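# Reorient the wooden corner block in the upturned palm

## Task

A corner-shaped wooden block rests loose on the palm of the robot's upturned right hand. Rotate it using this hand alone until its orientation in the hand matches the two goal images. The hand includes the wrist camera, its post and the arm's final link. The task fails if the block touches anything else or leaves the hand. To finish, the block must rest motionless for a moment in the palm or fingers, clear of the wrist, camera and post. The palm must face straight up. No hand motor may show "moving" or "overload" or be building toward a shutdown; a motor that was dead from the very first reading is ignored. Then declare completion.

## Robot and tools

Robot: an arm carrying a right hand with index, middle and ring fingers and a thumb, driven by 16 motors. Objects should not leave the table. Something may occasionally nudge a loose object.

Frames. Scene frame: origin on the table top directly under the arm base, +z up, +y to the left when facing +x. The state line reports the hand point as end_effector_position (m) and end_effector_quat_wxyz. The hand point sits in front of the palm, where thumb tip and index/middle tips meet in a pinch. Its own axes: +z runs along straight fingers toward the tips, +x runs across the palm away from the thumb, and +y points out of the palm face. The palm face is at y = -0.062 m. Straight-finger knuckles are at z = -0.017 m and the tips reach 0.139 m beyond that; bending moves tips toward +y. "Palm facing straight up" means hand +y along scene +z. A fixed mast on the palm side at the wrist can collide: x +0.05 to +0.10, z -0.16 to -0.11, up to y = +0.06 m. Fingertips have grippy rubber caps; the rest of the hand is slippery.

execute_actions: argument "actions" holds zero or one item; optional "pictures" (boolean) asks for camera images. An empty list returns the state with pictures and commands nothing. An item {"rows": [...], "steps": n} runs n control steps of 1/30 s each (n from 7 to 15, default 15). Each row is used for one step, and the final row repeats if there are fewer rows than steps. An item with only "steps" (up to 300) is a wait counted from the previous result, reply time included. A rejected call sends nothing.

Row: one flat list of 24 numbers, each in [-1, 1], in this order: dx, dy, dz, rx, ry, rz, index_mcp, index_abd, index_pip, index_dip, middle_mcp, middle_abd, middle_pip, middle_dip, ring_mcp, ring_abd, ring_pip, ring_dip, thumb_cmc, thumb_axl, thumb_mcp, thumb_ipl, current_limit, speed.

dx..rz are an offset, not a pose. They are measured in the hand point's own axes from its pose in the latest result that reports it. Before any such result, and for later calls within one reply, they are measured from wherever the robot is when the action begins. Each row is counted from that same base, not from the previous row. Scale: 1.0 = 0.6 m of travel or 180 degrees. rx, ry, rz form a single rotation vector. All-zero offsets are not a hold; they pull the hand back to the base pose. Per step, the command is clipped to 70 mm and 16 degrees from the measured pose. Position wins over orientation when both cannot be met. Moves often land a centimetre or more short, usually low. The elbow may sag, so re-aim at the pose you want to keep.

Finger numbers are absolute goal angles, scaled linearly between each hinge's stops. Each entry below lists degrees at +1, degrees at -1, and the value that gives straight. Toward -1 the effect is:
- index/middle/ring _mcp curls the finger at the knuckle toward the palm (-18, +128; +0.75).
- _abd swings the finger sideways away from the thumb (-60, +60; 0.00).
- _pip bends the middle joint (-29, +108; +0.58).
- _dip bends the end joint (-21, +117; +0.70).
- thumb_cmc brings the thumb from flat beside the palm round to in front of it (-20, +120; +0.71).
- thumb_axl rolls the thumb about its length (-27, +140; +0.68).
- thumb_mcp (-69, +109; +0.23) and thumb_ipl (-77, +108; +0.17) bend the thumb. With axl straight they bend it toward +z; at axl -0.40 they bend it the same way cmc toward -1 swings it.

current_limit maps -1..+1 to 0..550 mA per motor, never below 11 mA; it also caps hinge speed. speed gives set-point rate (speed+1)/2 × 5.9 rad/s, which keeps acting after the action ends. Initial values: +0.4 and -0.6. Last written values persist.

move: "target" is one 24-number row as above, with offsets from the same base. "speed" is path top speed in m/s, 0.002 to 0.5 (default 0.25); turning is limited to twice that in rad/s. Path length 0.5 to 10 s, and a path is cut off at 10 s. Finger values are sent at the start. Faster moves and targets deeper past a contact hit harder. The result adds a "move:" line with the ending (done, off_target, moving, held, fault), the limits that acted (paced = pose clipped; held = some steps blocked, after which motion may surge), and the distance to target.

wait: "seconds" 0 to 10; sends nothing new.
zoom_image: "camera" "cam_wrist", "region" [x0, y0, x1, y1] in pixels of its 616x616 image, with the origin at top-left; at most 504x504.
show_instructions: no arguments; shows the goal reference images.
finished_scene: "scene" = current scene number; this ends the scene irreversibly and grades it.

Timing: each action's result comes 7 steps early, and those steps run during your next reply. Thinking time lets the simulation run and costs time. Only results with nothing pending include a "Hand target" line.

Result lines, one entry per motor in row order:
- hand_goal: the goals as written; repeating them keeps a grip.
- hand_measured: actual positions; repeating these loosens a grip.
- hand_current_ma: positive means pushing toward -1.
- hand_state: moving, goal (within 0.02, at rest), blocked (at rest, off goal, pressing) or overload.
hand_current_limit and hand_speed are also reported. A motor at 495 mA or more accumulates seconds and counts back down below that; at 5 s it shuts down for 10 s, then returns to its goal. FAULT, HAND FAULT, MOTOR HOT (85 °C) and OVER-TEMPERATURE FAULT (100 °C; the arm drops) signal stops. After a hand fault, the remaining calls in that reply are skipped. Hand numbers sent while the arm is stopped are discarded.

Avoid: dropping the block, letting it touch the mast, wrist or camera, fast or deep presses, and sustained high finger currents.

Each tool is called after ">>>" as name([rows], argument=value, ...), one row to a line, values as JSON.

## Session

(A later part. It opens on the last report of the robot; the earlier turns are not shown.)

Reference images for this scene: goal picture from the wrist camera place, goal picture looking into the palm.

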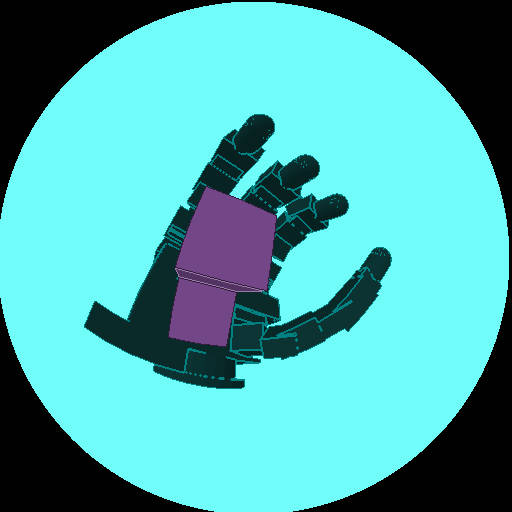

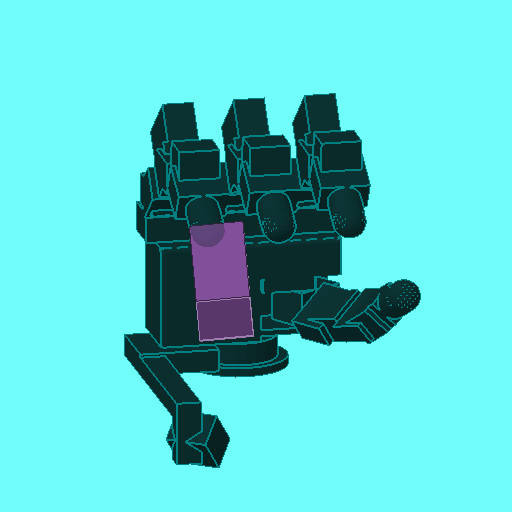

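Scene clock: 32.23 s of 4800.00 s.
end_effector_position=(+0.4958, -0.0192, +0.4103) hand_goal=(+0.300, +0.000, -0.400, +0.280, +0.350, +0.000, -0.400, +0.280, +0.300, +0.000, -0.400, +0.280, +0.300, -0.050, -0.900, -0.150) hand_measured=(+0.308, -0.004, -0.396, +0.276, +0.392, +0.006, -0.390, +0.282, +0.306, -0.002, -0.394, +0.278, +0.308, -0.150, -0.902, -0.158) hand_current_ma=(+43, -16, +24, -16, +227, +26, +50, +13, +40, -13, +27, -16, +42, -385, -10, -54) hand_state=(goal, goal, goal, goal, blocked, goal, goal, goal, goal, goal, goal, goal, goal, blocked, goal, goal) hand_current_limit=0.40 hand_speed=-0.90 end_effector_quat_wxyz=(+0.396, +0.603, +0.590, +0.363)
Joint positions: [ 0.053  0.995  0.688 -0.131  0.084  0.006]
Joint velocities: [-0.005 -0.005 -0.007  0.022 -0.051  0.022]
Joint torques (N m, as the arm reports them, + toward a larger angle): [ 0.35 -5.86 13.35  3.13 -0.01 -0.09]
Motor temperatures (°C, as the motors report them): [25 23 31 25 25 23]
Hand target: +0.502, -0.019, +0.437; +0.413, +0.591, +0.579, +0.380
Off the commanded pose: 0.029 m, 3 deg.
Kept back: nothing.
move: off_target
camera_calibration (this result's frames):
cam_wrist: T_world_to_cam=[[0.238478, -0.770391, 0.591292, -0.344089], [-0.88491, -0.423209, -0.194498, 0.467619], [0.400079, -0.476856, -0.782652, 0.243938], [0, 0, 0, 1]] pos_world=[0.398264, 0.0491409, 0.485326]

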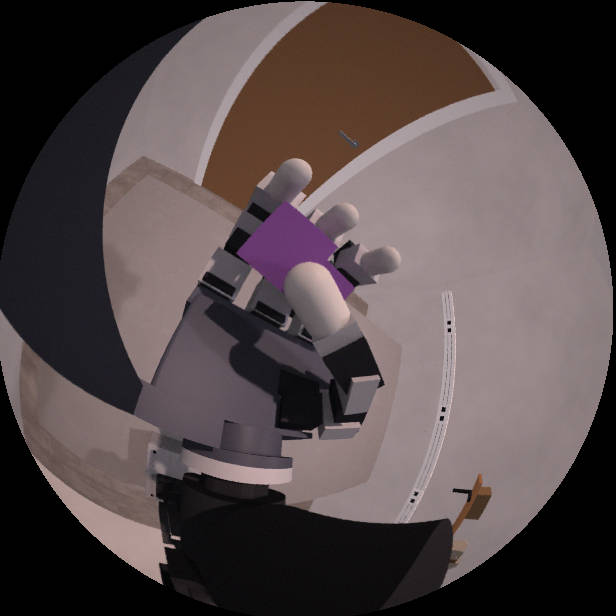

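Release thumb so gravity lays it against the fingers.

>>> move(target=[0,0.045,0,-0.016,0,0, 0.35,0,-0.4,0.28, 0.38,0,-0.4,0.28, 0.35,0,-0.4,0.28, 0.3,-0.35,-0.9,-0.2, 0.4,-0.8], speed=0.12)

>>> zoom_image(camera="cam_wrist", region=[170, 130, 420, 380])

Scene clock: 33.40 s of 4800.00 s.
end_effector_position=(+0.4985, -0.0191, +0.4041) hand_goal=(+0.350, +0.000, -0.400, +0.280, +0.380, +0.000, -0.400, +0.280, +0.350, +0.000, -0.400, +0.280, +0.300, -0.350, -0.900, -0.200) hand_measured=(+0.360, -0.004, -0.396, +0.276, +0.404, +0.004, -0.394, +0.282, +0.358, -0.002, -0.394, +0.278, +0.302, -0.342, -0.902, -0.200) hand_current_ma=(+50, -16, +22, -16, +129, +17, +31, +13, +48, -13, +25, -15, +6, +51, -19, +1) hand_state=(goal, goal, goal, goal, blocked, goal, goal, goal, goal, goal, goal, goal, goal, goal, goal, goal) hand_current_limit=0.40 hand_speed=-0.80 end_effector_quat_wxyz=(+0.392, +0.605, +0.593, +0.359)
Joint positions: [ 0.053  1.008  0.688 -0.131  0.084  0.005]
Joint velocities: [-0.005 -0.005  0.007  0.007 -0.022  0.007]
Joint torques (N m, as the arm reports them, + toward a larger angle): [ 0.33 -5.77 13.62  3.08 -0.01 -0.09]
Motor temperatures (°C, as the motors report them): [25 23 31 25 25 23]
Hand target: +0.506, -0.019, +0.434; +0.411, +0.593, +0.581, +0.377
Off the commanded pose: 0.032 m, 4 deg.
Kept back: nothing.
move: off_target
camera_calibration (this result's frames):
cam_wrist: T_world_to_cam=[[0.246267, -0.769853, 0.588795, -0.343858], [-0.887285, -0.423519, -0.18264, 0.465264], [0.389971, -0.477451, -0.787377, 0.245051], [0, 0, 0, 1]] pos_world=[0.40194, 0.0493275, 0.480385]

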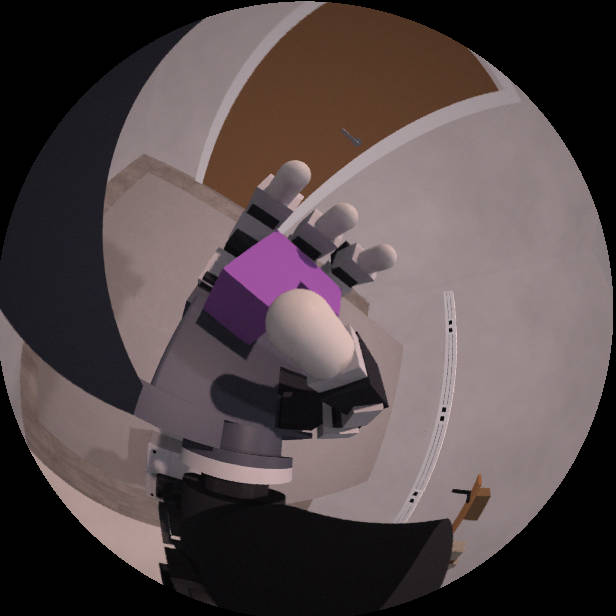

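Region (170, 130, 420, 380) of cam_wrist's 616x616 image, scaled by 2.016, with more detail than that image has.

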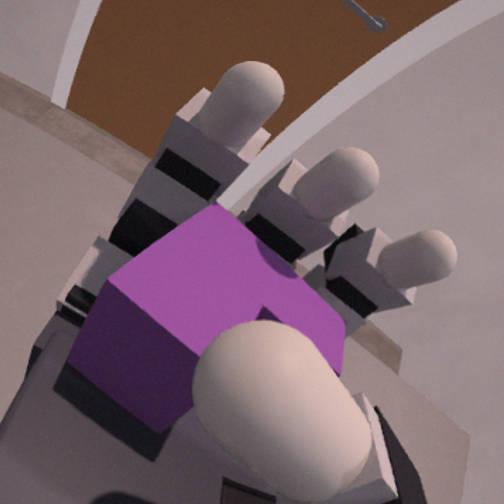

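>>> move(target=[0,0.03,0,0.05,0,0, 0.05,0,-0.1,0.28, 0.05,0,-0.1,0.28, 0.05,0,-0.1,0.28, 0.28,-0.5,-0.93,-0.62, 0.4,-0.7], speed=0.12)

>>> move(target=[0,0.05,-0.02,-0.016,0,0, 0.05,0,-0.1,0.28, 0.05,0,-0.1,0.28, 0.05,0,-0.1,0.28, 0.22,-0.28,-0.93,-0.58, 0.4,-0.75], speed=0.12)

Scene clock: 34.80 s of 4800.00 s.
end_effector_position=(+0.4952, -0.0194, +0.3820) hand_goal=(+0.050, +0.000, -0.100, +0.280, +0.050, +0.000, -0.100, +0.280, +0.050, +0.000, -0.100, +0.280, +0.280, -0.500, -0.930, -0.620) hand_measured=(+0.074, -0.004, -0.100, +0.276, +0.084, +0.004, -0.100, +0.282, +0.072, -0.002, -0.102, +0.278, +0.282, -0.492, -0.932, -0.620) hand_current_ma=(+132, -16, -5, -16, +183, +17, -4, +13, +125, -13, -6, -14, +7, +44, -15, +6) hand_state=(blocked, goal, goal, goal, blocked, goal, goal, goal, blocked, goal, goal, goal, goal, goal, goal, goal) hand_current_limit=0.40 hand_speed=-0.70 end_effector_quat_wxyz=(+0.330, +0.639, +0.631, +0.291)
Joint positions: [ 0.053  1.008  0.772 -0.426  0.084  0.008]
Joint velocities: [-0.005  0.005 -0.007  0.007 -0.007 -0.022]
Joint torques (N m, as the arm reports them, + toward a larger angle): [ 0.69 -6.2  15.75  1.5   0.1   0.02]
Motor temperatures (°C, as the motors report them): [25 23 32 25 25 23]
Hand target: +0.504, -0.019, +0.420; +0.344, +0.634, +0.619, +0.311
Off the commanded pose: 0.040 m, 3 deg.
Kept back: nothing.
move: off_target
camera_calibration (this result's frames):
cam_wrist: T_world_to_cam=[[0.362827, -0.767235, 0.528873, -0.365088], [-0.906256, -0.422641, 0.00860177, 0.394483], [0.216924, -0.482415, -0.848657, 0.337756], [0, 0, 0, 1]] pos_world=[0.416699, 0.0495551, 0.476331]

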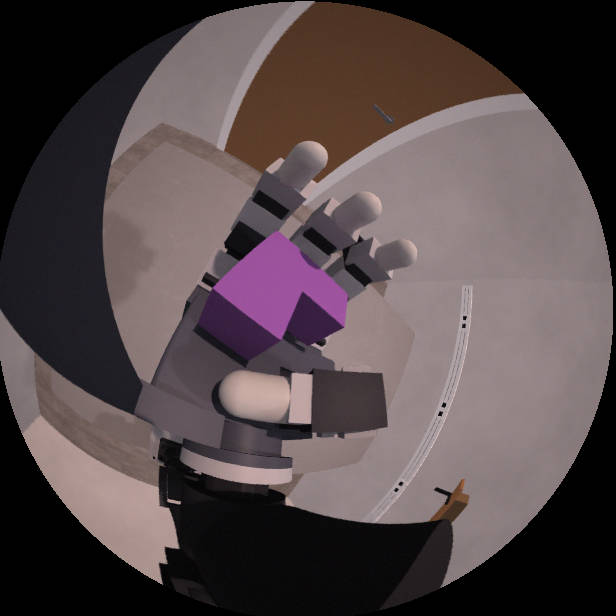

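Scene clock: 35.50 s of 4800.00 s.
end_effector_position=(+0.4952, -0.0194, +0.3820) hand_goal=(+0.050, +0.000, -0.100, +0.280, +0.050, +0.000, -0.100, +0.280, +0.050, +0.000, -0.100, +0.280, +0.220, -0.280, -0.930, -0.580) hand_measured=(+0.074, -0.004, -0.100, +0.276, +0.084, +0.004, -0.100, +0.282, +0.072, -0.002, -0.102, +0.278, +0.222, -0.322, -0.932, -0.582) hand_current_ma=(+132, -16, -5, -16, +183, +17, -4, +13, +125, -13, -6, -14, +7, -254, -15, -17) hand_state=(blocked, goal, goal, goal, blocked, goal, goal, goal, blocked, goal, goal, goal, goal, blocked, goal, goal) hand_current_limit=0.40 hand_speed=-0.75 end_effector_quat_wxyz=(+0.330, +0.639, +0.631, +0.291)
Joint positions: [ 0.053  1.008  0.772 -0.426  0.084  0.008]
Joint velocities: [-0.005 -0.015  0.002 -0.007 -0.037  0.007]
Joint torques (N m, as the arm reports them, + toward a larger angle): [ 0.55 -6.06 14.3   1.92  0.1  -0.07]
Motor temperatures (°C, as the motors report them): [25 23 32 25 25 23]
Hand target: +0.503, -0.018, +0.413; +0.346, +0.630, +0.624, +0.307
Off the commanded pose: 0.032 m, 3 deg.
Kept back: nothing.
move: off_target
camera_calibration (this result's frames):
cam_wrist: T_world_to_cam=[[0.362827, -0.767235, 0.528873, -0.365088], [-0.906256, -0.422641, 0.00860177, 0.394483], [0.216924, -0.482415, -0.848657, 0.337756], [0, 0, 0, 1]] pos_world=[0.416699, 0.0495551, 0.476331]

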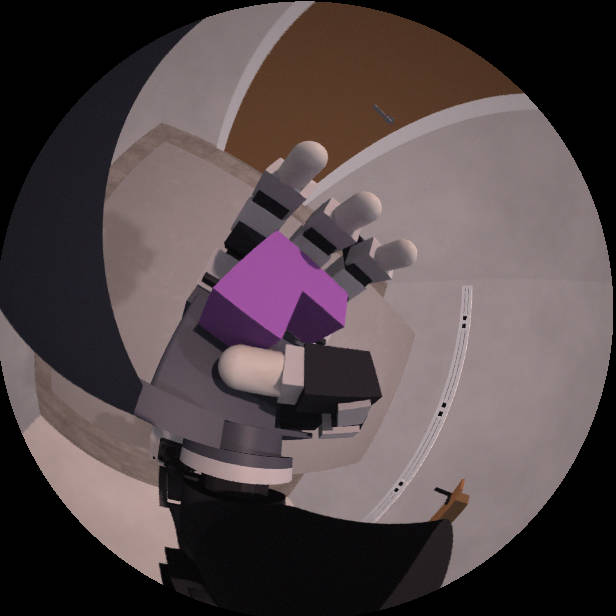

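>>> move(target=[0,0.05,-0.02,-0.016,0,0, 0.05,0,-0.1,0.28, 0.05,0,-0.1,0.28, 0.05,0,-0.1,0.28, 0.22,-0.2,-0.9,-0.25, 0.4,-0.88], speed=0.12)

>>> move(target=[0,0.05,-0.02,-0.016,0,0, 0.12,0,-0.1,0.28, 0.12,0,-0.1,0.28, 0.12,0,-0.1,0.28, 0.15,-0.08,-0.78,-0.1, 0.4,-0.88], speed=0.12)

Scene clock: 37.47 s of 4800.00 s.
end_effector_position=(+0.4952, -0.0194, +0.3820) hand_goal=(+0.050, +0.000, -0.100, +0.280, +0.050, +0.000, -0.100, +0.280, +0.050, +0.000, -0.100, +0.280, +0.220, -0.200, -0.900, -0.250) hand_measured=(+0.074, -0.004, -0.100, +0.276, +0.086, +0.004, -0.100, +0.282, +0.074, -0.002, -0.096, +0.278, +0.222, -0.292, -0.900, -0.256) hand_current_ma=(+132, -16, -5, -16, +193, +17, -4, +13, +145, -12, +21, -14, +15, -385, +2, -42) hand_state=(blocked, goal, goal, goal, blocked, goal, goal, goal, blocked, goal, goal, goal, goal, blocked, goal, goal) hand_current_limit=0.40 hand_speed=-0.88 end_effector_quat_wxyz=(+0.330, +0.639, +0.631, +0.291)
Joint positions: [ 0.053  1.008  0.772 -0.426  0.084  0.008]
Joint velocities: [-0.005 -0.015 -0.012  0.007  0.066 -0.081]
Joint torques (N m, as the arm reports them, + toward a larger angle): [ 0.56 -6.14 14.3   1.94  0.1  -0.07]
Motor temperatures (°C, as the motors report them): [25 23 32 25 25 23]
Hand target: +0.503, -0.018, +0.413; +0.346, +0.630, +0.624, +0.307
Off the commanded pose: 0.032 m, 3 deg.
Kept back: nothing.
move: off_target
camera_calibration (this result's frames):
cam_wrist: T_world_to_cam=[[0.362827, -0.767235, 0.528873, -0.365088], [-0.906256, -0.422641, 0.00860177, 0.394483], [0.216924, -0.482415, -0.848657, 0.337756], [0, 0, 0, 1]] pos_world=[0.416699, 0.0495551, 0.476331]

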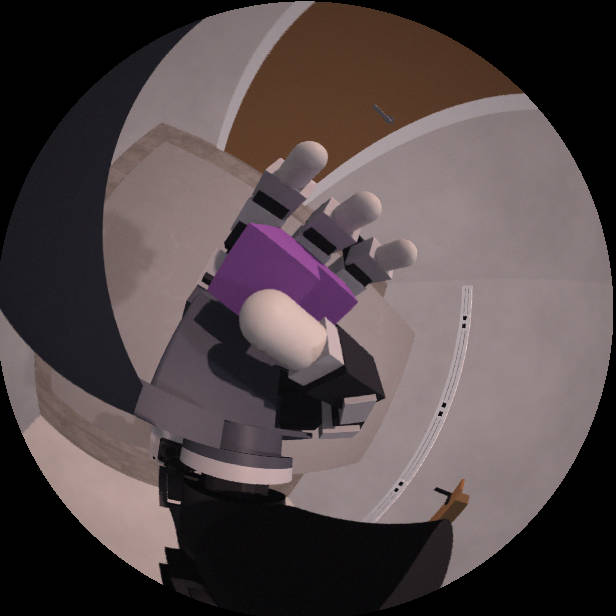

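Scene clock: 38.40 s of 4800.00 s.
end_effector_position=(+0.4952, -0.0194, +0.3820) hand_goal=(+0.120, +0.000, -0.100, +0.280, +0.120, +0.000, -0.100, +0.280, +0.120, +0.000, -0.100, +0.280, +0.150, -0.080, -0.780, -0.100) hand_measured=(+0.134, -0.004, -0.100, +0.276, +0.146, +0.004, -0.096, +0.282, +0.150, -0.004, -0.094, +0.278, +0.166, -0.204, -0.778, -0.102) hand_current_ma=(+74, -13, +2, -15, +139, +14, +16, +13, +177, -17, +33, -13, +83, -370, +13, -13) hand_state=(goal, goal, goal, goal, blocked, goal, goal, goal, blocked, goal, goal, goal, goal, moving, goal, goal) hand_current_limit=0.40 hand_speed=-0.88 end_effector_quat_wxyz=(+0.330, +0.639, +0.631, +0.291)
Joint positions: [ 0.053  1.008  0.772 -0.426  0.084  0.008]
Joint velocities: [-0.015 -0.005 -0.022 -0.007  0.022  0.037]
Joint torques (N m, as the arm reports them, + toward a larger angle): [ 0.51 -6.14 14.33  1.95  0.1  -0.07]
Motor temperatures (°C, as the motors report them): [25 23 33 25 25 23]
Hand target: +0.503, -0.018, +0.413; +0.346, +0.630, +0.624, +0.307
Off the commanded pose: 0.032 m, 3 deg.
Kept back: nothing.
move: off_target
camera_calibration (this result's frames):
cam_wrist: T_world_to_cam=[[0.362827, -0.767235, 0.528873, -0.365088], [-0.906256, -0.422641, 0.00860177, 0.394483], [0.216924, -0.482415, -0.848657, 0.337756], [0, 0, 0, 1]] pos_world=[0.416699, 0.0495551, 0.476331]

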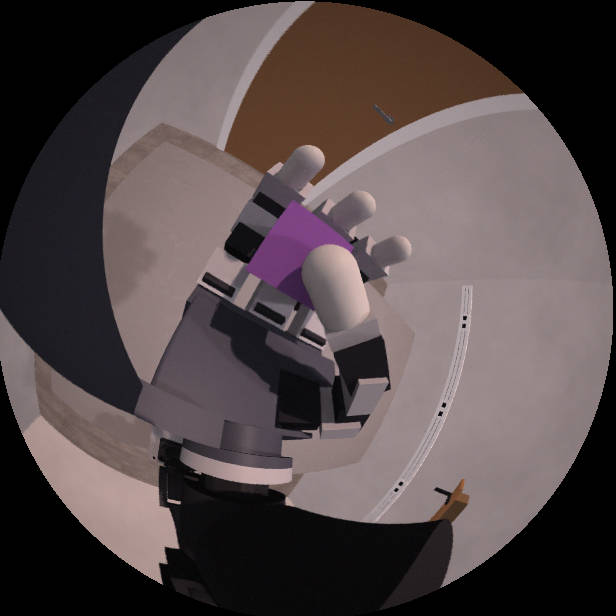

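>>> move(target=[0,0.05,-0.02,-0.016,0,0, 0.15,0,0.05,0.1, 0.15,0,0.05,0.1, 0.15,0,0.05,0.1, 0.15,-0.32,-0.78,-0.1, 0.4,-0.85], speed=0.12)

>>> zoom_image(camera="cam_wrist", region=[170, 130, 420, 380])

Scene clock: 39.57 s of 4800.00 s.
end_effector_position=(+0.4952, -0.0194, +0.3820) hand_goal=(+0.150, +0.000, +0.050, +0.100, +0.150, +0.000, +0.050, +0.100, +0.150, +0.000, +0.050, +0.100, +0.150, -0.320, -0.780, -0.100) hand_measured=(+0.162, -0.002, +0.050, +0.104, +0.164, +0.002, +0.050, +0.104, +0.160, -0.004, +0.050, +0.102, +0.152, -0.308, -0.782, -0.098) hand_current_ma=(+61, -13, -2, +17, +72, +13, -3, +17, +65, -17, -3, +15, +8, +68, -9, +7) hand_state=(goal, goal, goal, goal, goal, goal, goal, goal, goal, goal, goal, goal, goal, goal, goal, goal) hand_current_limit=0.40 hand_speed=-0.85 end_effector_quat_wxyz=(+0.330, +0.639, +0.631, +0.291)
Joint positions: [ 0.053  1.008  0.772 -0.426  0.084  0.008]
Joint velocities: [-0.015 -0.015  0.002  0.002  0.037 -0.051]
Joint torques (N m, as the arm reports them, + toward a larger angle): [ 0.58 -6.21 14.3   1.94  0.1  -0.07]
Motor temperatures (°C, as the motors report them): [25 23 33 25 25 23]
Hand target: +0.503, -0.018, +0.413; +0.346, +0.630, +0.624, +0.307
Off the commanded pose: 0.032 m, 3 deg.
Kept back: nothing.
move: off_target
camera_calibration (this result's frames):
cam_wrist: T_world_to_cam=[[0.362827, -0.767235, 0.528873, -0.365088], [-0.906256, -0.422641, 0.00860177, 0.394483], [0.216924, -0.482415, -0.848657, 0.337756], [0, 0, 0, 1]] pos_world=[0.416699, 0.0495551, 0.476331]

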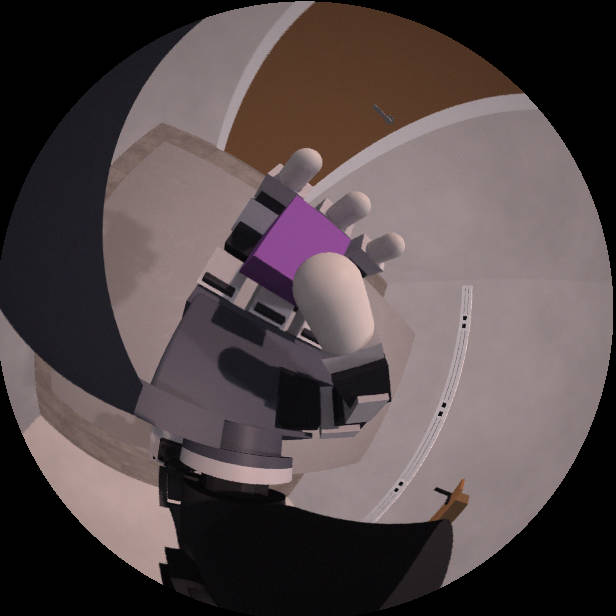

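Region (170, 130, 420, 380) of cam_wrist's 616x616 image, scaled by 2.016, with more detail than that image has.

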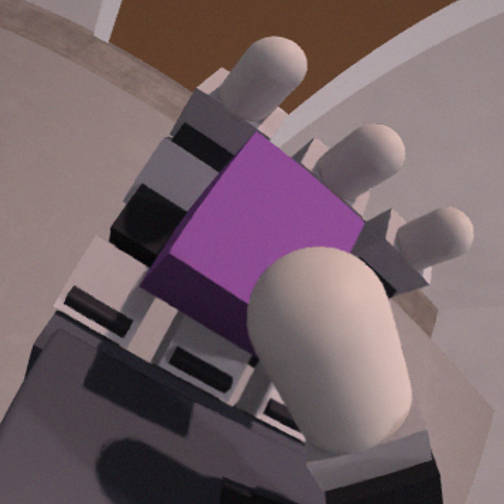

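>>> move(target=[0,0.05,-0.02,-0.12,0,0, 0.42,0,-0.05,0.1, 0.42,0,-0.05,0.1, 0.42,0,-0.05,0.1, 0.3,-0.4,-0.85,-0.3, 0.4,-0.94], speed=0.1)

Scene clock: 42.10 s of 4800.00 s.
end_effector_position=(+0.5027, -0.0155, +0.4047) hand_goal=(+0.420, +0.000, -0.050, +0.100, +0.420, +0.000, -0.050, +0.100, +0.420, +0.000, -0.050, +0.100, +0.300, -0.400, -0.850, -0.300) hand_measured=(+0.430, -0.002, -0.044, +0.104, +0.432, +0.002, -0.042, +0.104, +0.430, -0.004, -0.042, +0.102, +0.296, -0.394, -0.852, -0.300) hand_current_ma=(+50, -13, +35, +16, +66, +13, +40, +16, +57, -16, +39, +14, -24, +39, -13, +4) hand_state=(goal, goal, goal, goal, goal, goal, goal, goal, goal, goal, goal, goal, goal, goal, goal, goal) hand_current_limit=0.40 hand_speed=-0.94 end_effector_quat_wxyz=(+0.430, +0.573, +0.573, +0.398)
Joint positions: [ 0.053  1.059  0.622  0.118  0.074 -0.014]
Joint velocities: [-0.015  0.005 -0.007  0.002  0.007  0.007]
Joint torques (N m, as the arm reports them, + toward a larger angle): [-0.24 -5.91 10.19  3.51 -0.13 -0.13]
Motor temperatures (°C, as the motors report them): [25 23 33 25 25 23]
Hand target: +0.504, -0.018, +0.413; +0.442, +0.565, +0.566, +0.405
Off the commanded pose: 0.009 m, 2 deg.
Kept back: nothing.
move: done
camera_calibration (this result's frames):
cam_wrist: T_world_to_cam=[[0.178528, -0.760543, 0.624261, -0.322634], [-0.848536, -0.440193, -0.293625, 0.495763], [0.49811, -0.477288, -0.723935, 0.165498], [0, 0, 0, 1]] pos_world=[0.395835, 0.0518444, 0.466786]

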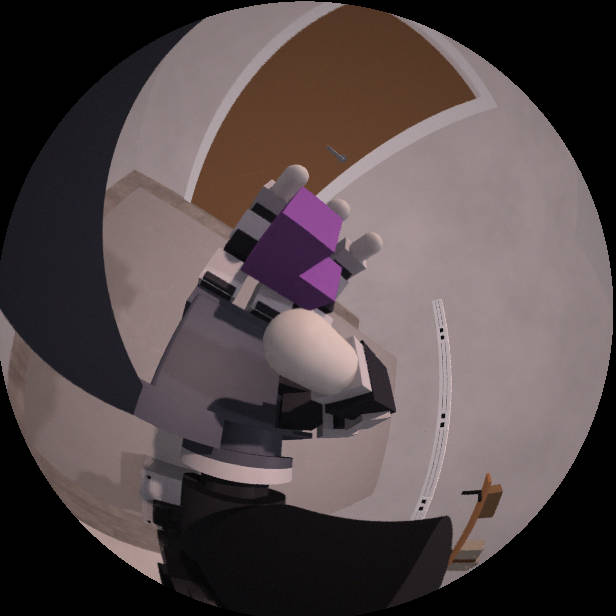

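>>> move(target=[0,0.015,0,-0.11,0,0, 0.7,0,-0.1,0.1, 0.7,0,-0.1,0.1, 0.7,0,-0.1,0.1, 0.5,-0.45,-0.9,-0.5, 0.4,-0.94], speed=0.1)

>>> zoom_image(camera="cam_wrist", region=[170, 130, 420, 380])

Scene clock: 44.77 s of 4800.00 s.
end_effector_position=(+0.5078, -0.0113, +0.4044) hand_goal=(+0.700, +0.000, -0.100, +0.100, +0.700, +0.000, -0.100, +0.100, +0.700, +0.000, -0.100, +0.100, +0.500, -0.450, -0.900, -0.500) hand_measured=(+0.710, -0.002, -0.094, +0.104, +0.712, +0.002, -0.092, +0.104, +0.710, -0.004, -0.092, +0.102, +0.498, -0.448, -0.902, -0.500) hand_current_ma=(+51, -13, +34, +16, +65, +13, +38, +15, +56, -16, +37, +14, -14, +13, -14, +3) hand_state=(goal, goal, goal, goal, goal, goal, goal, goal, goal, goal, goal, goal, goal, goal, goal, goal) hand_current_limit=0.40 hand_speed=-0.94 end_effector_quat_wxyz=(+0.509, +0.499, +0.505, +0.487)
Joint positions: [ 0.051  1.285  0.535  0.742  0.054 -0.028]
Joint velocities: [-0.015 -0.005 -0.002 -0.007 -0.022  0.022]
Joint torques (N m, as the arm reports them, + toward a larger angle): [-0.4  -7.53  8.64  3.55 -0.16 -0.15]
Motor temperatures (°C, as the motors report them): [25 23 32 25 25 23]
Hand target: +0.505, -0.015, +0.412; +0.522, +0.490, +0.497, +0.491
Off the commanded pose: 0.010 m, 2 deg.
Kept back: nothing.
move: done
camera_calibration (this result's frames):
cam_wrist: T_world_to_cam=[[-0.00497749, -0.759646, 0.650318, -0.237532], [-0.70923, -0.455777, -0.537828, 0.529664], [0.704959, -0.463902, -0.536495, -0.0158789], [0, 0, 0, 1]] pos_world=[0.385666, 0.0536022, 0.430821]

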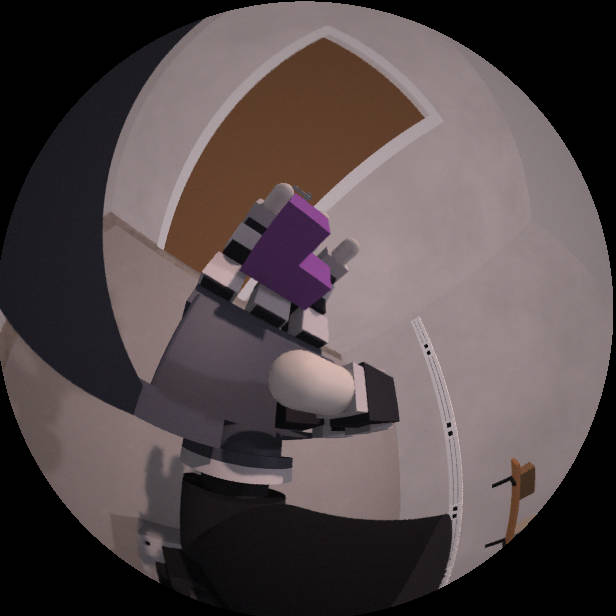

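Region (170, 130, 420, 380) of cam_wrist's 616x616 image, scaled by 2.016, with more detail than that image has.

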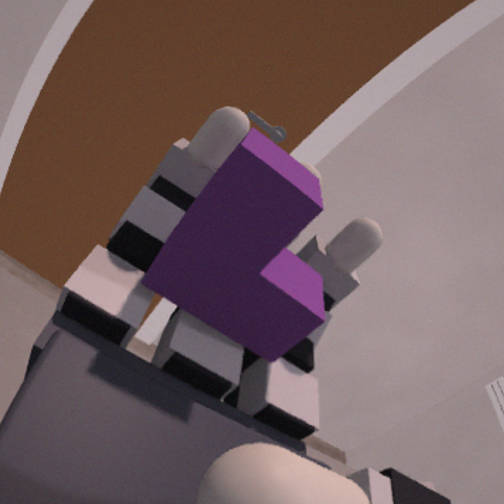

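>>> move(target=[0,0.015,0,-0.012,0,0, 0.7,-0.15,-0.9,0.4, 0.7,0,-0.1,0.1, 0.7,0,-0.1,0.1, 0.5,-0.45,-0.9,-0.5, 0.4,-0.8])

>>> move(target=[0,0.015,0,-0.012,0,0, 0.45,-0.15,-0.9,0.4, 0.7,0,-0.1,0.1, 0.7,0,-0.1,0.1, 0.5,-0.45,-0.9,-0.5, 0.4,-0.9])

>>> zoom_image(camera="cam_wrist", region=[170, 130, 420, 380])

Scene clock: 47.07 s of 4800.00 s.
end_effector_position=(+0.5086, -0.0113, +0.4026) hand_goal=(+0.700, -0.150, -0.900, +0.400, +0.700, +0.000, -0.100, +0.100, +0.700, +0.000, -0.100, +0.100, +0.500, -0.450, -0.900, -0.500) hand_measured=(+0.710, -0.146, -0.896, +0.398, +0.712, +0.002, -0.092, +0.104, +0.710, -0.004, -0.092, +0.102, +0.498, -0.448, -0.902, -0.500) hand_current_ma=(+52, +17, +21, -15, +66, +13, +38, +15, +58, -16, +37, +14, -14, +13, -14, +3) hand_state=(goal, goal, goal, goal, goal, goal, goal, goal, goal, goal, goal, goal, goal, goal, goal, goal) hand_current_limit=0.40 hand_speed=-0.80 end_effector_quat_wxyz=(+0.508, +0.500, +0.506, +0.486)
Joint positions: [ 0.051  1.289  0.535  0.742  0.054 -0.028]
Joint velocities: [ 0.005 -0.005  0.012 -0.017  0.037  0.007]
Joint torques (N m, as the arm reports them, + toward a larger angle): [ 0.38 -7.44  9.18  3.6  -0.09 -0.08]
Motor temperatures (°C, as the motors report them): [25 23 32 26 25 23]
Hand target: +0.508, -0.011, +0.413; +0.518, +0.489, +0.496, +0.496
Off the commanded pose: 0.011 m, 2 deg.
Kept back: nothing.
move: off_target
camera_calibration (this result's frames):
cam_wrist: T_world_to_cam=[[-0.00249673, -0.759553, 0.65044, -0.237611], [-0.711275, -0.455855, -0.535056, 0.529158], [0.70291, -0.463977, -0.539113, -0.0153135], [0, 0, 0, 1]] pos_world=[0.386547, 0.0536358, 0.429425]

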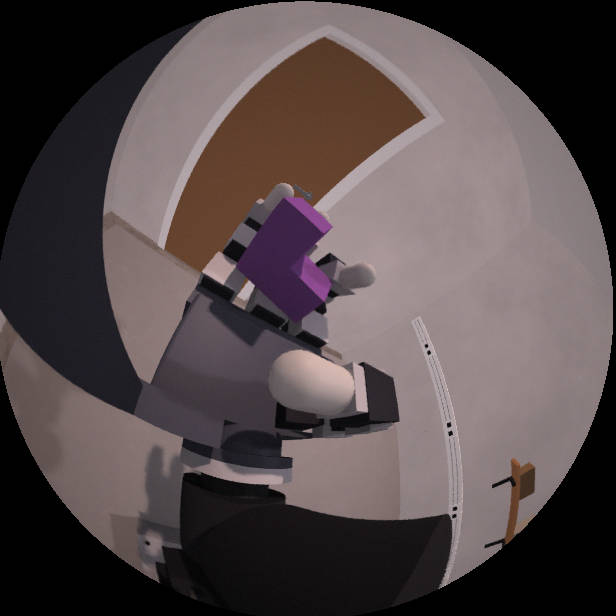

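Scene clock: 48.40 s of 4800.00 s.
end_effector_position=(+0.5091, -0.0113, +0.4014) hand_goal=(+0.450, -0.150, -0.900, +0.400, +0.700, +0.000, -0.100, +0.100, +0.700, +0.000, -0.100, +0.100, +0.500, -0.450, -0.900, -0.500) hand_measured=(+0.472, -0.146, -0.898, +0.398, +0.712, +0.002, -0.092, +0.104, +0.710, -0.004, -0.092, +0.102, +0.498, -0.448, -0.902, -0.500) hand_current_ma=(+114, +16, +10, -15, +66, +13, +38, +15, +58, -16, +37, +14, -14, +13, -14, +3) hand_state=(blocked, goal, goal, goal, goal, goal, goal, goal, goal, goal, goal, goal, goal, goal, goal, goal) hand_current_limit=0.40 hand_speed=-0.90 end_effector_quat_wxyz=(+0.508, +0.500, +0.506, +0.486)
Joint positions: [ 0.051  1.293  0.535  0.745  0.054 -0.028]
Joint velocities: [-0.015  0.005 -0.017  0.002  0.007 -0.022]
Joint torques (N m, as the arm reports them, + toward a larger angle): [ 0.41 -7.42  9.19  3.53 -0.09 -0.08]
Motor temperatures (°C, as the motors report them): [25 23 32 26 25 23]
Hand target: +0.508, -0.011, +0.411; +0.517, +0.490, +0.497, +0.495
Off the commanded pose: 0.010 m, 2 deg.
Kept back: nothing.
move: done
camera_calibration (this result's frames):
cam_wrist: T_world_to_cam=[[-0.00175242, -0.759526, 0.650475, -0.23721], [-0.711886, -0.455878, -0.534223, 0.5289], [0.702293, -0.464, -0.539896, -0.0157088], [0, 0, 0, 1]] pos_world=[0.387133, 0.0536582, 0.428368]

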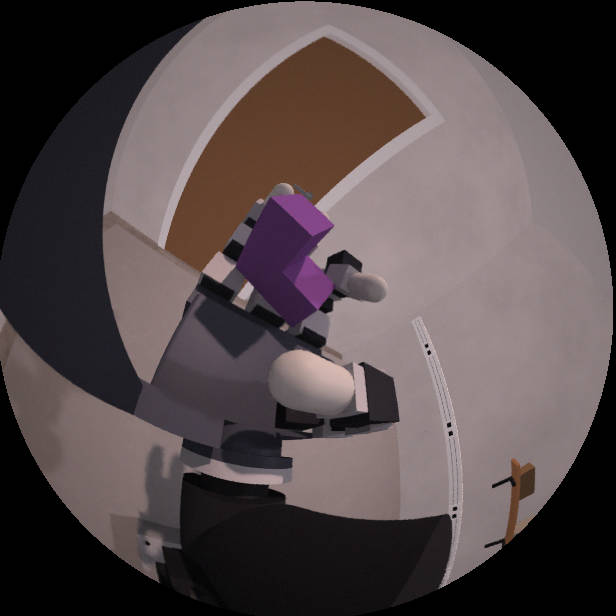

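Region (170, 130, 420, 380) of cam_wrist's 616x616 image, scaled by 2.016, with more detail than that image has.

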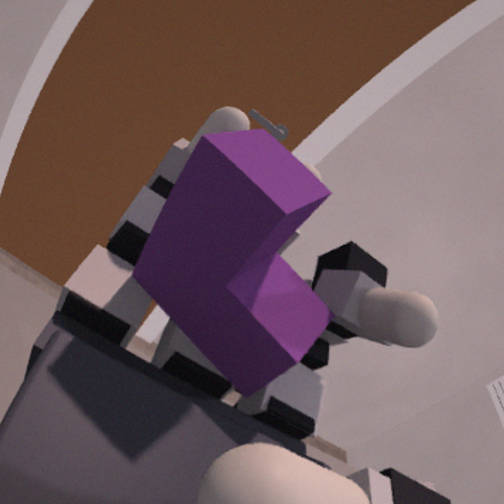

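>>> move(target=[0,0.017,0,-0.012,0,0, 0.3,-0.3,-0.9,0.4, 0.7,0,-0.1,0.1, 0.7,0,-0.1,0.1, 0.5,-0.45,-0.9,-0.5, 0.4,-0.9])

>>> zoom_image(camera="cam_wrist", region=[170, 130, 420, 380])

Scene clock: 49.93 s of 4800.00 s.
end_effector_position=(+0.5091, -0.0113, +0.4014) hand_goal=(+0.300, -0.300, -0.900, +0.400, +0.700, +0.000, -0.100, +0.100, +0.700, +0.000, -0.100, +0.100, +0.500, -0.450, -0.900, -0.500) hand_measured=(+0.318, -0.296, -0.900, +0.398, +0.712, +0.002, -0.092, +0.104, +0.710, -0.004, -0.092, +0.102, +0.498, -0.448, -0.902, -0.500) hand_current_ma=(+95, +14, +4, -15, +66, +13, +38, +15, +58, -16, +37, +14, -14, +13, -14, +3) hand_state=(goal, goal, goal, goal, goal, goal, goal, goal, goal, goal, goal, goal, goal, goal, goal, goal) hand_current_limit=0.40 hand_speed=-0.90 end_effector_quat_wxyz=(+0.508, +0.500, +0.506, +0.486)
Joint positions: [ 0.051  1.293  0.535  0.745  0.054 -0.028]
Joint velocities: [-0.015 -0.005 -0.002  0.002 -0.022 -0.066]
Joint torques (N m, as the arm reports them, + toward a larger angle): [ 0.39 -7.32  9.32  3.43 -0.09 -0.08]
Motor temperatures (°C, as the motors report them): [25 23 31 26 25 23]
Hand target: +0.509, -0.011, +0.411; +0.517, +0.491, +0.497, +0.495
Off the commanded pose: 0.010 m, 2 deg.
Kept back: nothing.
move: done
camera_calibration (this result's frames):
cam_wrist: T_world_to_cam=[[-0.00175242, -0.759526, 0.650475, -0.23721], [-0.711886, -0.455878, -0.534223, 0.5289], [0.702293, -0.464, -0.539896, -0.0157088], [0, 0, 0, 1]] pos_world=[0.387133, 0.0536582, 0.428368]

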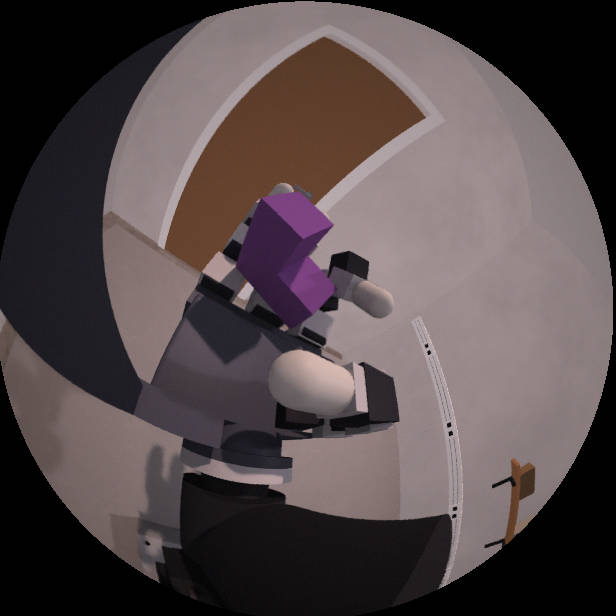

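Region (170, 130, 420, 380) of cam_wrist's 616x616 image, scaled by 2.016, with more detail than that image has.

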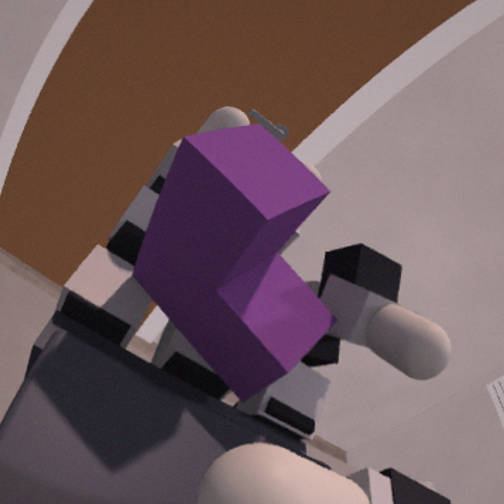

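>>> move(target=[0,0.017,0,-0.012,0,0, 0.75,0.3,-0.5,0.4, 0.7,0,-0.1,0.1, 0.7,0,-0.1,0.1, 0.35,0.05,-0.6,-0.4, 0.4,-0.7])

>>> zoom_image(camera="cam_wrist", region=[170, 130, 420, 380])

Scene clock: 51.33 s of 4800.00 s.
end_effector_position=(+0.5091, -0.0113, +0.4014) hand_goal=(+0.750, +0.300, -0.500, +0.400, +0.700, +0.000, -0.100, +0.100, +0.700, +0.000, -0.100, +0.100, +0.350, +0.050, -0.600, -0.400) hand_measured=(+0.758, +0.296, -0.502, +0.398, +0.712, +0.002, -0.092, +0.104, +0.710, -0.004, -0.092, +0.102, +0.354, +0.052, -0.608, -0.404) hand_current_ma=(+42, -17, -8, -15, +67, +13, +38, +15, +58, -16, +37, +14, +17, +6, -50, -34) hand_state=(goal, goal, goal, goal, goal, goal, goal, goal, goal, goal, goal, goal, goal, goal, goal, goal) hand_current_limit=0.40 hand_speed=-0.70 end_effector_quat_wxyz=(+0.508, +0.500, +0.506, +0.486)
Joint positions: [ 0.051  1.293  0.535  0.745  0.054 -0.028]
Joint velocities: [-0.015 -0.024 -0.002  0.012 -0.007 -0.007]
Joint torques (N m, as the arm reports them, + toward a larger angle): [ 0.33 -7.44  9.34  3.47 -0.09 -0.1 ]
Motor temperatures (°C, as the motors report them): [25 23 31 26 25 23]
Hand target: +0.509, -0.011, +0.411; +0.517, +0.491, +0.497, +0.495
Off the commanded pose: 0.010 m, 2 deg.
Kept back: nothing.
move: done
camera_calibration (this result's frames):
cam_wrist: T_world_to_cam=[[-0.00175242, -0.759526, 0.650475, -0.23721], [-0.711886, -0.455878, -0.534223, 0.5289], [0.702293, -0.464, -0.539896, -0.0157088], [0, 0, 0, 1]] pos_world=[0.387133, 0.0536582, 0.428368]

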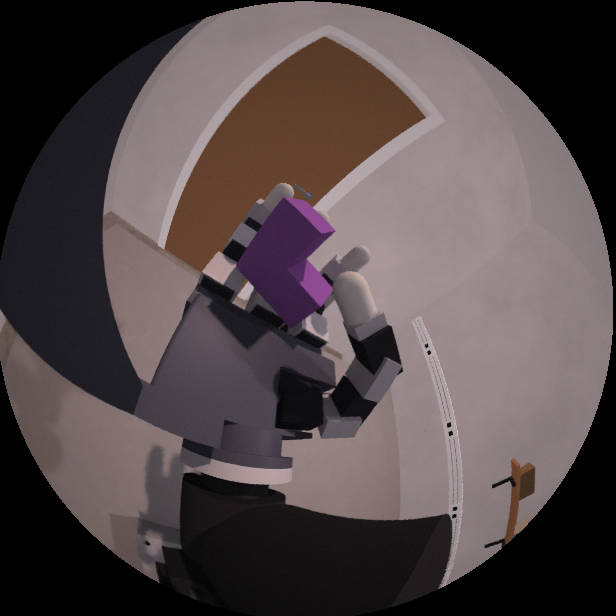

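Region (170, 130, 420, 380) of cam_wrist's 616x616 image, scaled by 2.016, with more detail than that image has.

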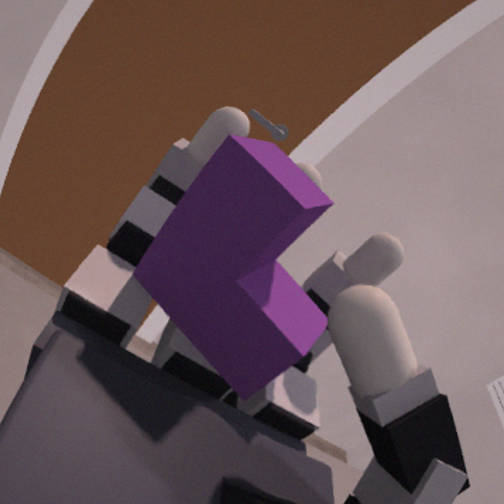

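>>> move(target=[0,0.017,0,-0.012,0,0, 0.75,0.3,-0.5,0.4, 0.7,0,-0.1,0.1, 0.7,0,-0.1,0.1, 0.1,0.22,-0.55,-0.35, 0.4,-0.8])

>>> zoom_image(camera="cam_wrist", region=[170, 130, 420, 380])

Scene clock: 52.67 s of 4800.00 s.
end_effector_position=(+0.5091, -0.0113, +0.4014) hand_goal=(+0.750, +0.300, -0.500, +0.400, +0.700, +0.000, -0.100, +0.100, +0.700, +0.000, -0.100, +0.100, +0.100, +0.220, -0.550, -0.350) hand_measured=(+0.758, +0.296, -0.502, +0.398, +0.712, +0.002, -0.092, +0.104, +0.710, -0.004, -0.092, +0.102, +0.106, +0.222, -0.558, -0.354) hand_current_ma=(+42, -17, -8, -15, +67, +13, +38, +15, +58, -16, +37, +14, +31, +7, -51, -33) hand_state=(goal, goal, goal, goal, goal, goal, goal, goal, goal, goal, goal, goal, goal, goal, goal, goal) hand_current_limit=0.40 hand_speed=-0.80 end_effector_quat_wxyz=(+0.508, +0.500, +0.506, +0.486)
Joint positions: [ 0.051  1.293  0.535  0.745  0.054 -0.028]
Joint velocities: [ 0.005 -0.005 -0.032  0.007 -0.037  0.051]
Joint torques (N m, as the arm reports them, + toward a larger angle): [ 0.44 -7.46  9.33  3.48 -0.09 -0.1 ]
Motor temperatures (°C, as the motors report them): [25 23 31 26 25 23]
Hand target: +0.509, -0.011, +0.411; +0.517, +0.491, +0.497, +0.495
Off the commanded pose: 0.010 m, 2 deg.
Kept back: nothing.
move: done
camera_calibration (this result's frames):
cam_wrist: T_world_to_cam=[[-0.00175242, -0.759526, 0.650475, -0.23721], [-0.711886, -0.455878, -0.534223, 0.5289], [0.702293, -0.464, -0.539896, -0.0157088], [0, 0, 0, 1]] pos_world=[0.387133, 0.0536582, 0.428368]

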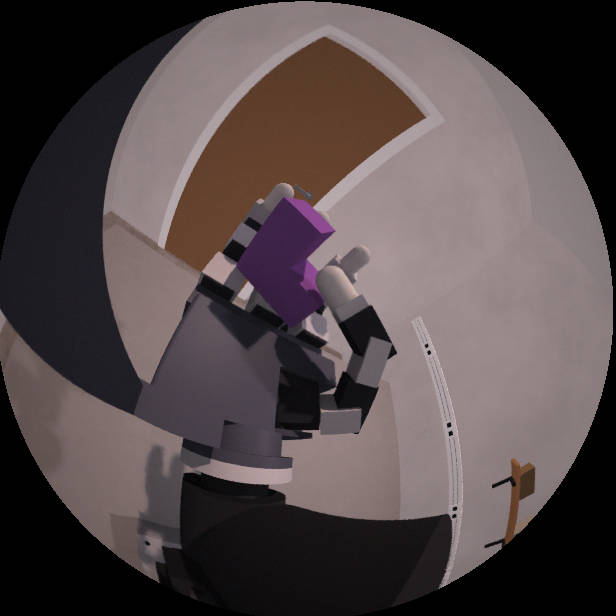

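Region (170, 130, 420, 380) of cam_wrist's 616x616 image, scaled by 2.016, with more detail than that image has.

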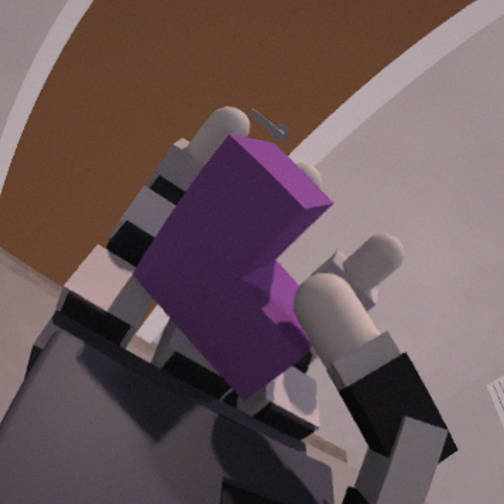

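>>> move(target=[0,0.017,0,-0.012,0,0, 0.75,0.3,-0.5,0.4, 0.7,0,-0.1,0.1, 0.7,0,-0.1,0.1, 0.1,0.22,-0.68,-0.5, 0.4,-0.85])

>>> move(target=[0,0.017,0,-0.012,0,0, 0.75,0.3,-0.5,0.4, 0.7,0,-0.1,0.1, 0.7,0,-0.1,0.1, 0.12,0.05,-0.72,-0.6, 0.4,-0.88])

Scene clock: 53.70 s of 4800.00 s.
end_effector_position=(+0.5091, -0.0113, +0.4014) hand_goal=(+0.750, +0.300, -0.500, +0.400, +0.700, +0.000, -0.100, +0.100, +0.700, +0.000, -0.100, +0.100, +0.100, +0.220, -0.680, -0.500) hand_measured=(+0.758, +0.296, -0.502, +0.398, +0.712, +0.002, -0.092, +0.104, +0.710, -0.004, -0.092, +0.102, +0.120, +0.200, -0.584, -0.418) hand_current_ma=(+43, -17, -8, -15, +67, +13, +38, +15, +59, -16, +37, +14, +101, -131, +385, +382) hand_state=(goal, goal, goal, goal, goal, goal, goal, goal, goal, goal, goal, goal, goal, blocked, blocked, blocked) hand_current_limit=0.40 hand_speed=-0.85 end_effector_quat_wxyz=(+0.508, +0.500, +0.506, +0.486)
Joint positions: [ 0.051  1.293  0.535  0.745  0.054 -0.028]
Joint velocities: [-0.015 -0.005 -0.002  0.012 -0.037 -0.022]
Joint torques (N m, as the arm reports them, + toward a larger angle): [ 0.45 -7.37  9.33  3.48 -0.09 -0.1 ]
Motor temperatures (°C, as the motors report them): [25 23 31 26 25 23]
Hand target: +0.509, -0.011, +0.411; +0.517, +0.491, +0.497, +0.495
Off the commanded pose: 0.010 m, 2 deg.
Kept back: nothing.
move: done
camera_calibration (this result's frames):
cam_wrist: T_world_to_cam=[[-0.00175242, -0.759526, 0.650475, -0.23721], [-0.711886, -0.455878, -0.534223, 0.5289], [0.702293, -0.464, -0.539896, -0.0157088], [0, 0, 0, 1]] pos_world=[0.387133, 0.0536582, 0.428368]

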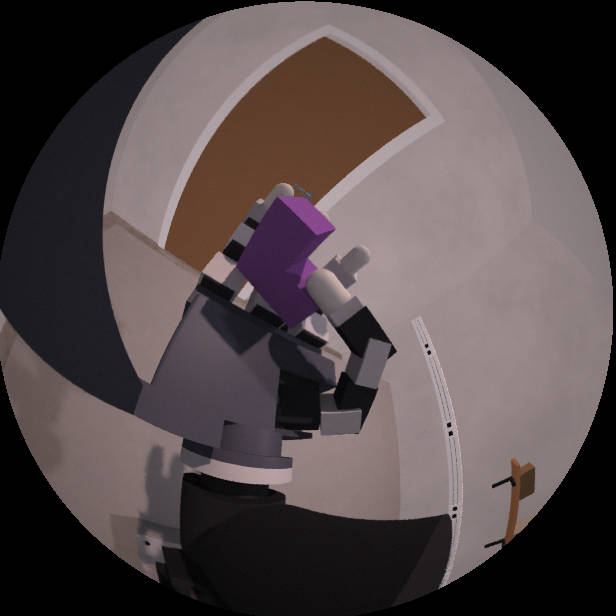

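Scene clock: 54.70 s of 4800.00 s.
end_effector_position=(+0.5094, -0.0111, +0.4007) hand_goal=(+0.750, +0.300, -0.500, +0.400, +0.700, +0.000, -0.100, +0.100, +0.700, +0.000, -0.100, +0.100, +0.120, +0.050, -0.720, -0.600) hand_measured=(+0.758, +0.296, -0.502, +0.398, +0.712, +0.002, -0.092, +0.104, +0.710, -0.004, -0.092, +0.102, +0.122, +0.058, -0.722, -0.600) hand_current_ma=(+47, -17, -8, -15, +66, +12, +36, +15, +61, -15, +36, +14, +12, +45, -13, +6) hand_state=(goal, goal, goal, goal, goal, goal, goal, goal, goal, goal, goal, goal, goal, goal, goal, goal) hand_current_limit=0.40 hand_speed=-0.88 end_effector_quat_wxyz=(+0.508, +0.500, +0.507, +0.485)
Joint positions: [ 0.051  1.295  0.535  0.745  0.054 -0.03 ]
Joint velocities: [-0.024  0.005  0.002 -0.002  0.051 -0.051]
Joint torques (N m, as the arm reports them, + toward a larger angle): [ 0.28 -7.3   9.34  3.43 -0.09 -0.07]
Motor temperatures (°C, as the motors report them): [25 23 31 26 25 23]
Hand target: +0.509, -0.011, +0.411; +0.517, +0.491, +0.497, +0.495
Off the commanded pose: 0.011 m, 2 deg.
Kept back: nothing.
move: off_target
camera_calibration (this result's frames):
cam_wrist: T_world_to_cam=[[-0.000727007, -0.758495, 0.651678, -0.237631], [-0.712703, -0.456737, -0.532396, 0.528481], [0.701466, -0.46484, -0.54025, -0.0156917], [0, 0, 0, 1]] pos_world=[0.387484, 0.0538409, 0.427743]

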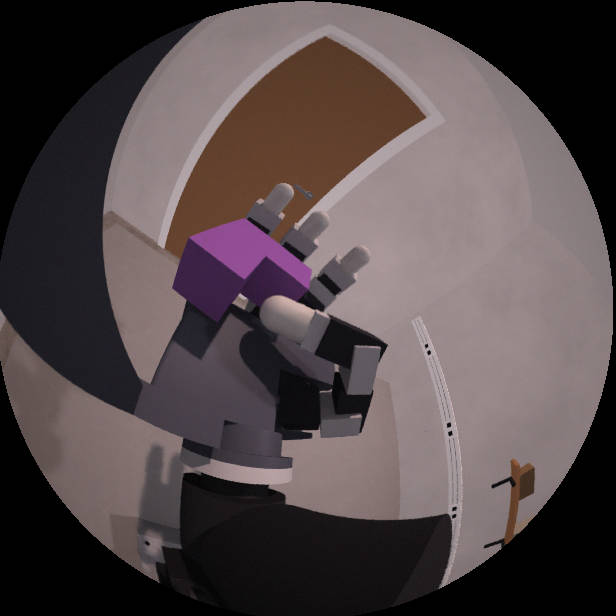

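>>> move(target=[0,0.017,0,-0.012,0,0.07, 0.3,0,-0.2,0.28, 0.2,0,-0.2,0.28, 0.0,-0.2,-0.1,0.28, 0.5,-0.45,-0.9,-0.6, 0.4,-0.8], speed=0.15)

Scene clock: 56.70 s of 4800.00 s.
end_effector_position=(+0.5078, -0.0139, +0.3948) hand_goal=(+0.300, +0.000, -0.200, +0.280, +0.200, +0.000, -0.200, +0.280, +0.000, -0.200, -0.100, +0.280, +0.500, -0.450, -0.900, -0.600) hand_measured=(+0.322, +0.004, -0.202, +0.282, +0.222, +0.002, -0.196, +0.276, +0.014, -0.196, -0.098, +0.278, +0.498, -0.448, -0.902, -0.600) hand_current_ma=(+114, +19, -9, +14, +114, +12, +16, -17, +86, +16, +13, -14, -7, +13, -11, +3) hand_state=(blocked, goal, goal, goal, blocked, goal, goal, goal, goal, goal, goal, goal, goal, goal, goal, goal) hand_current_limit=0.40 hand_speed=-0.80 end_effector_quat_wxyz=(+0.458, +0.551, +0.451, +0.532)
Joint positions: [0.098 1.295 0.535 0.745 0.109 0.175]
Joint velocities: [ 0.005  0.015  0.007 -0.012 -0.081  0.022]
Joint torques (N m, as the arm reports them, + toward a larger angle): [ 1.12 -8.12 10.03  2.52  0.09 -0.02]
Motor temperatures (°C, as the motors report them): [25 23 31 26 25 23]
Hand target: +0.509, -0.011, +0.411; +0.461, +0.543, +0.440, +0.547
Off the commanded pose: 0.016 m, 2 deg.
Kept back: nothing.
move: off_target
camera_calibration (this result's frames):
cam_wrist: T_world_to_cam=[[-0.0123984, -0.874538, 0.484798, -0.165752], [-0.714684, -0.331339, -0.615988, 0.558693], [0.699338, -0.354114, -0.62091, 0.0154745], [0, 0, 0, 1]] pos_world=[0.386412, 0.0456401, 0.434113]

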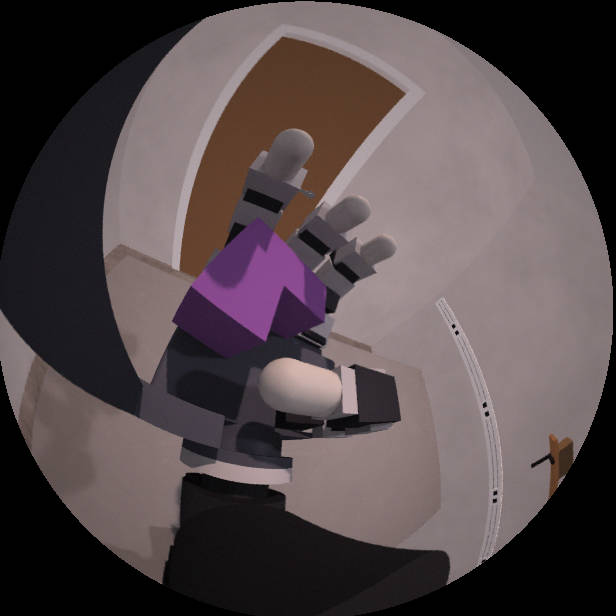

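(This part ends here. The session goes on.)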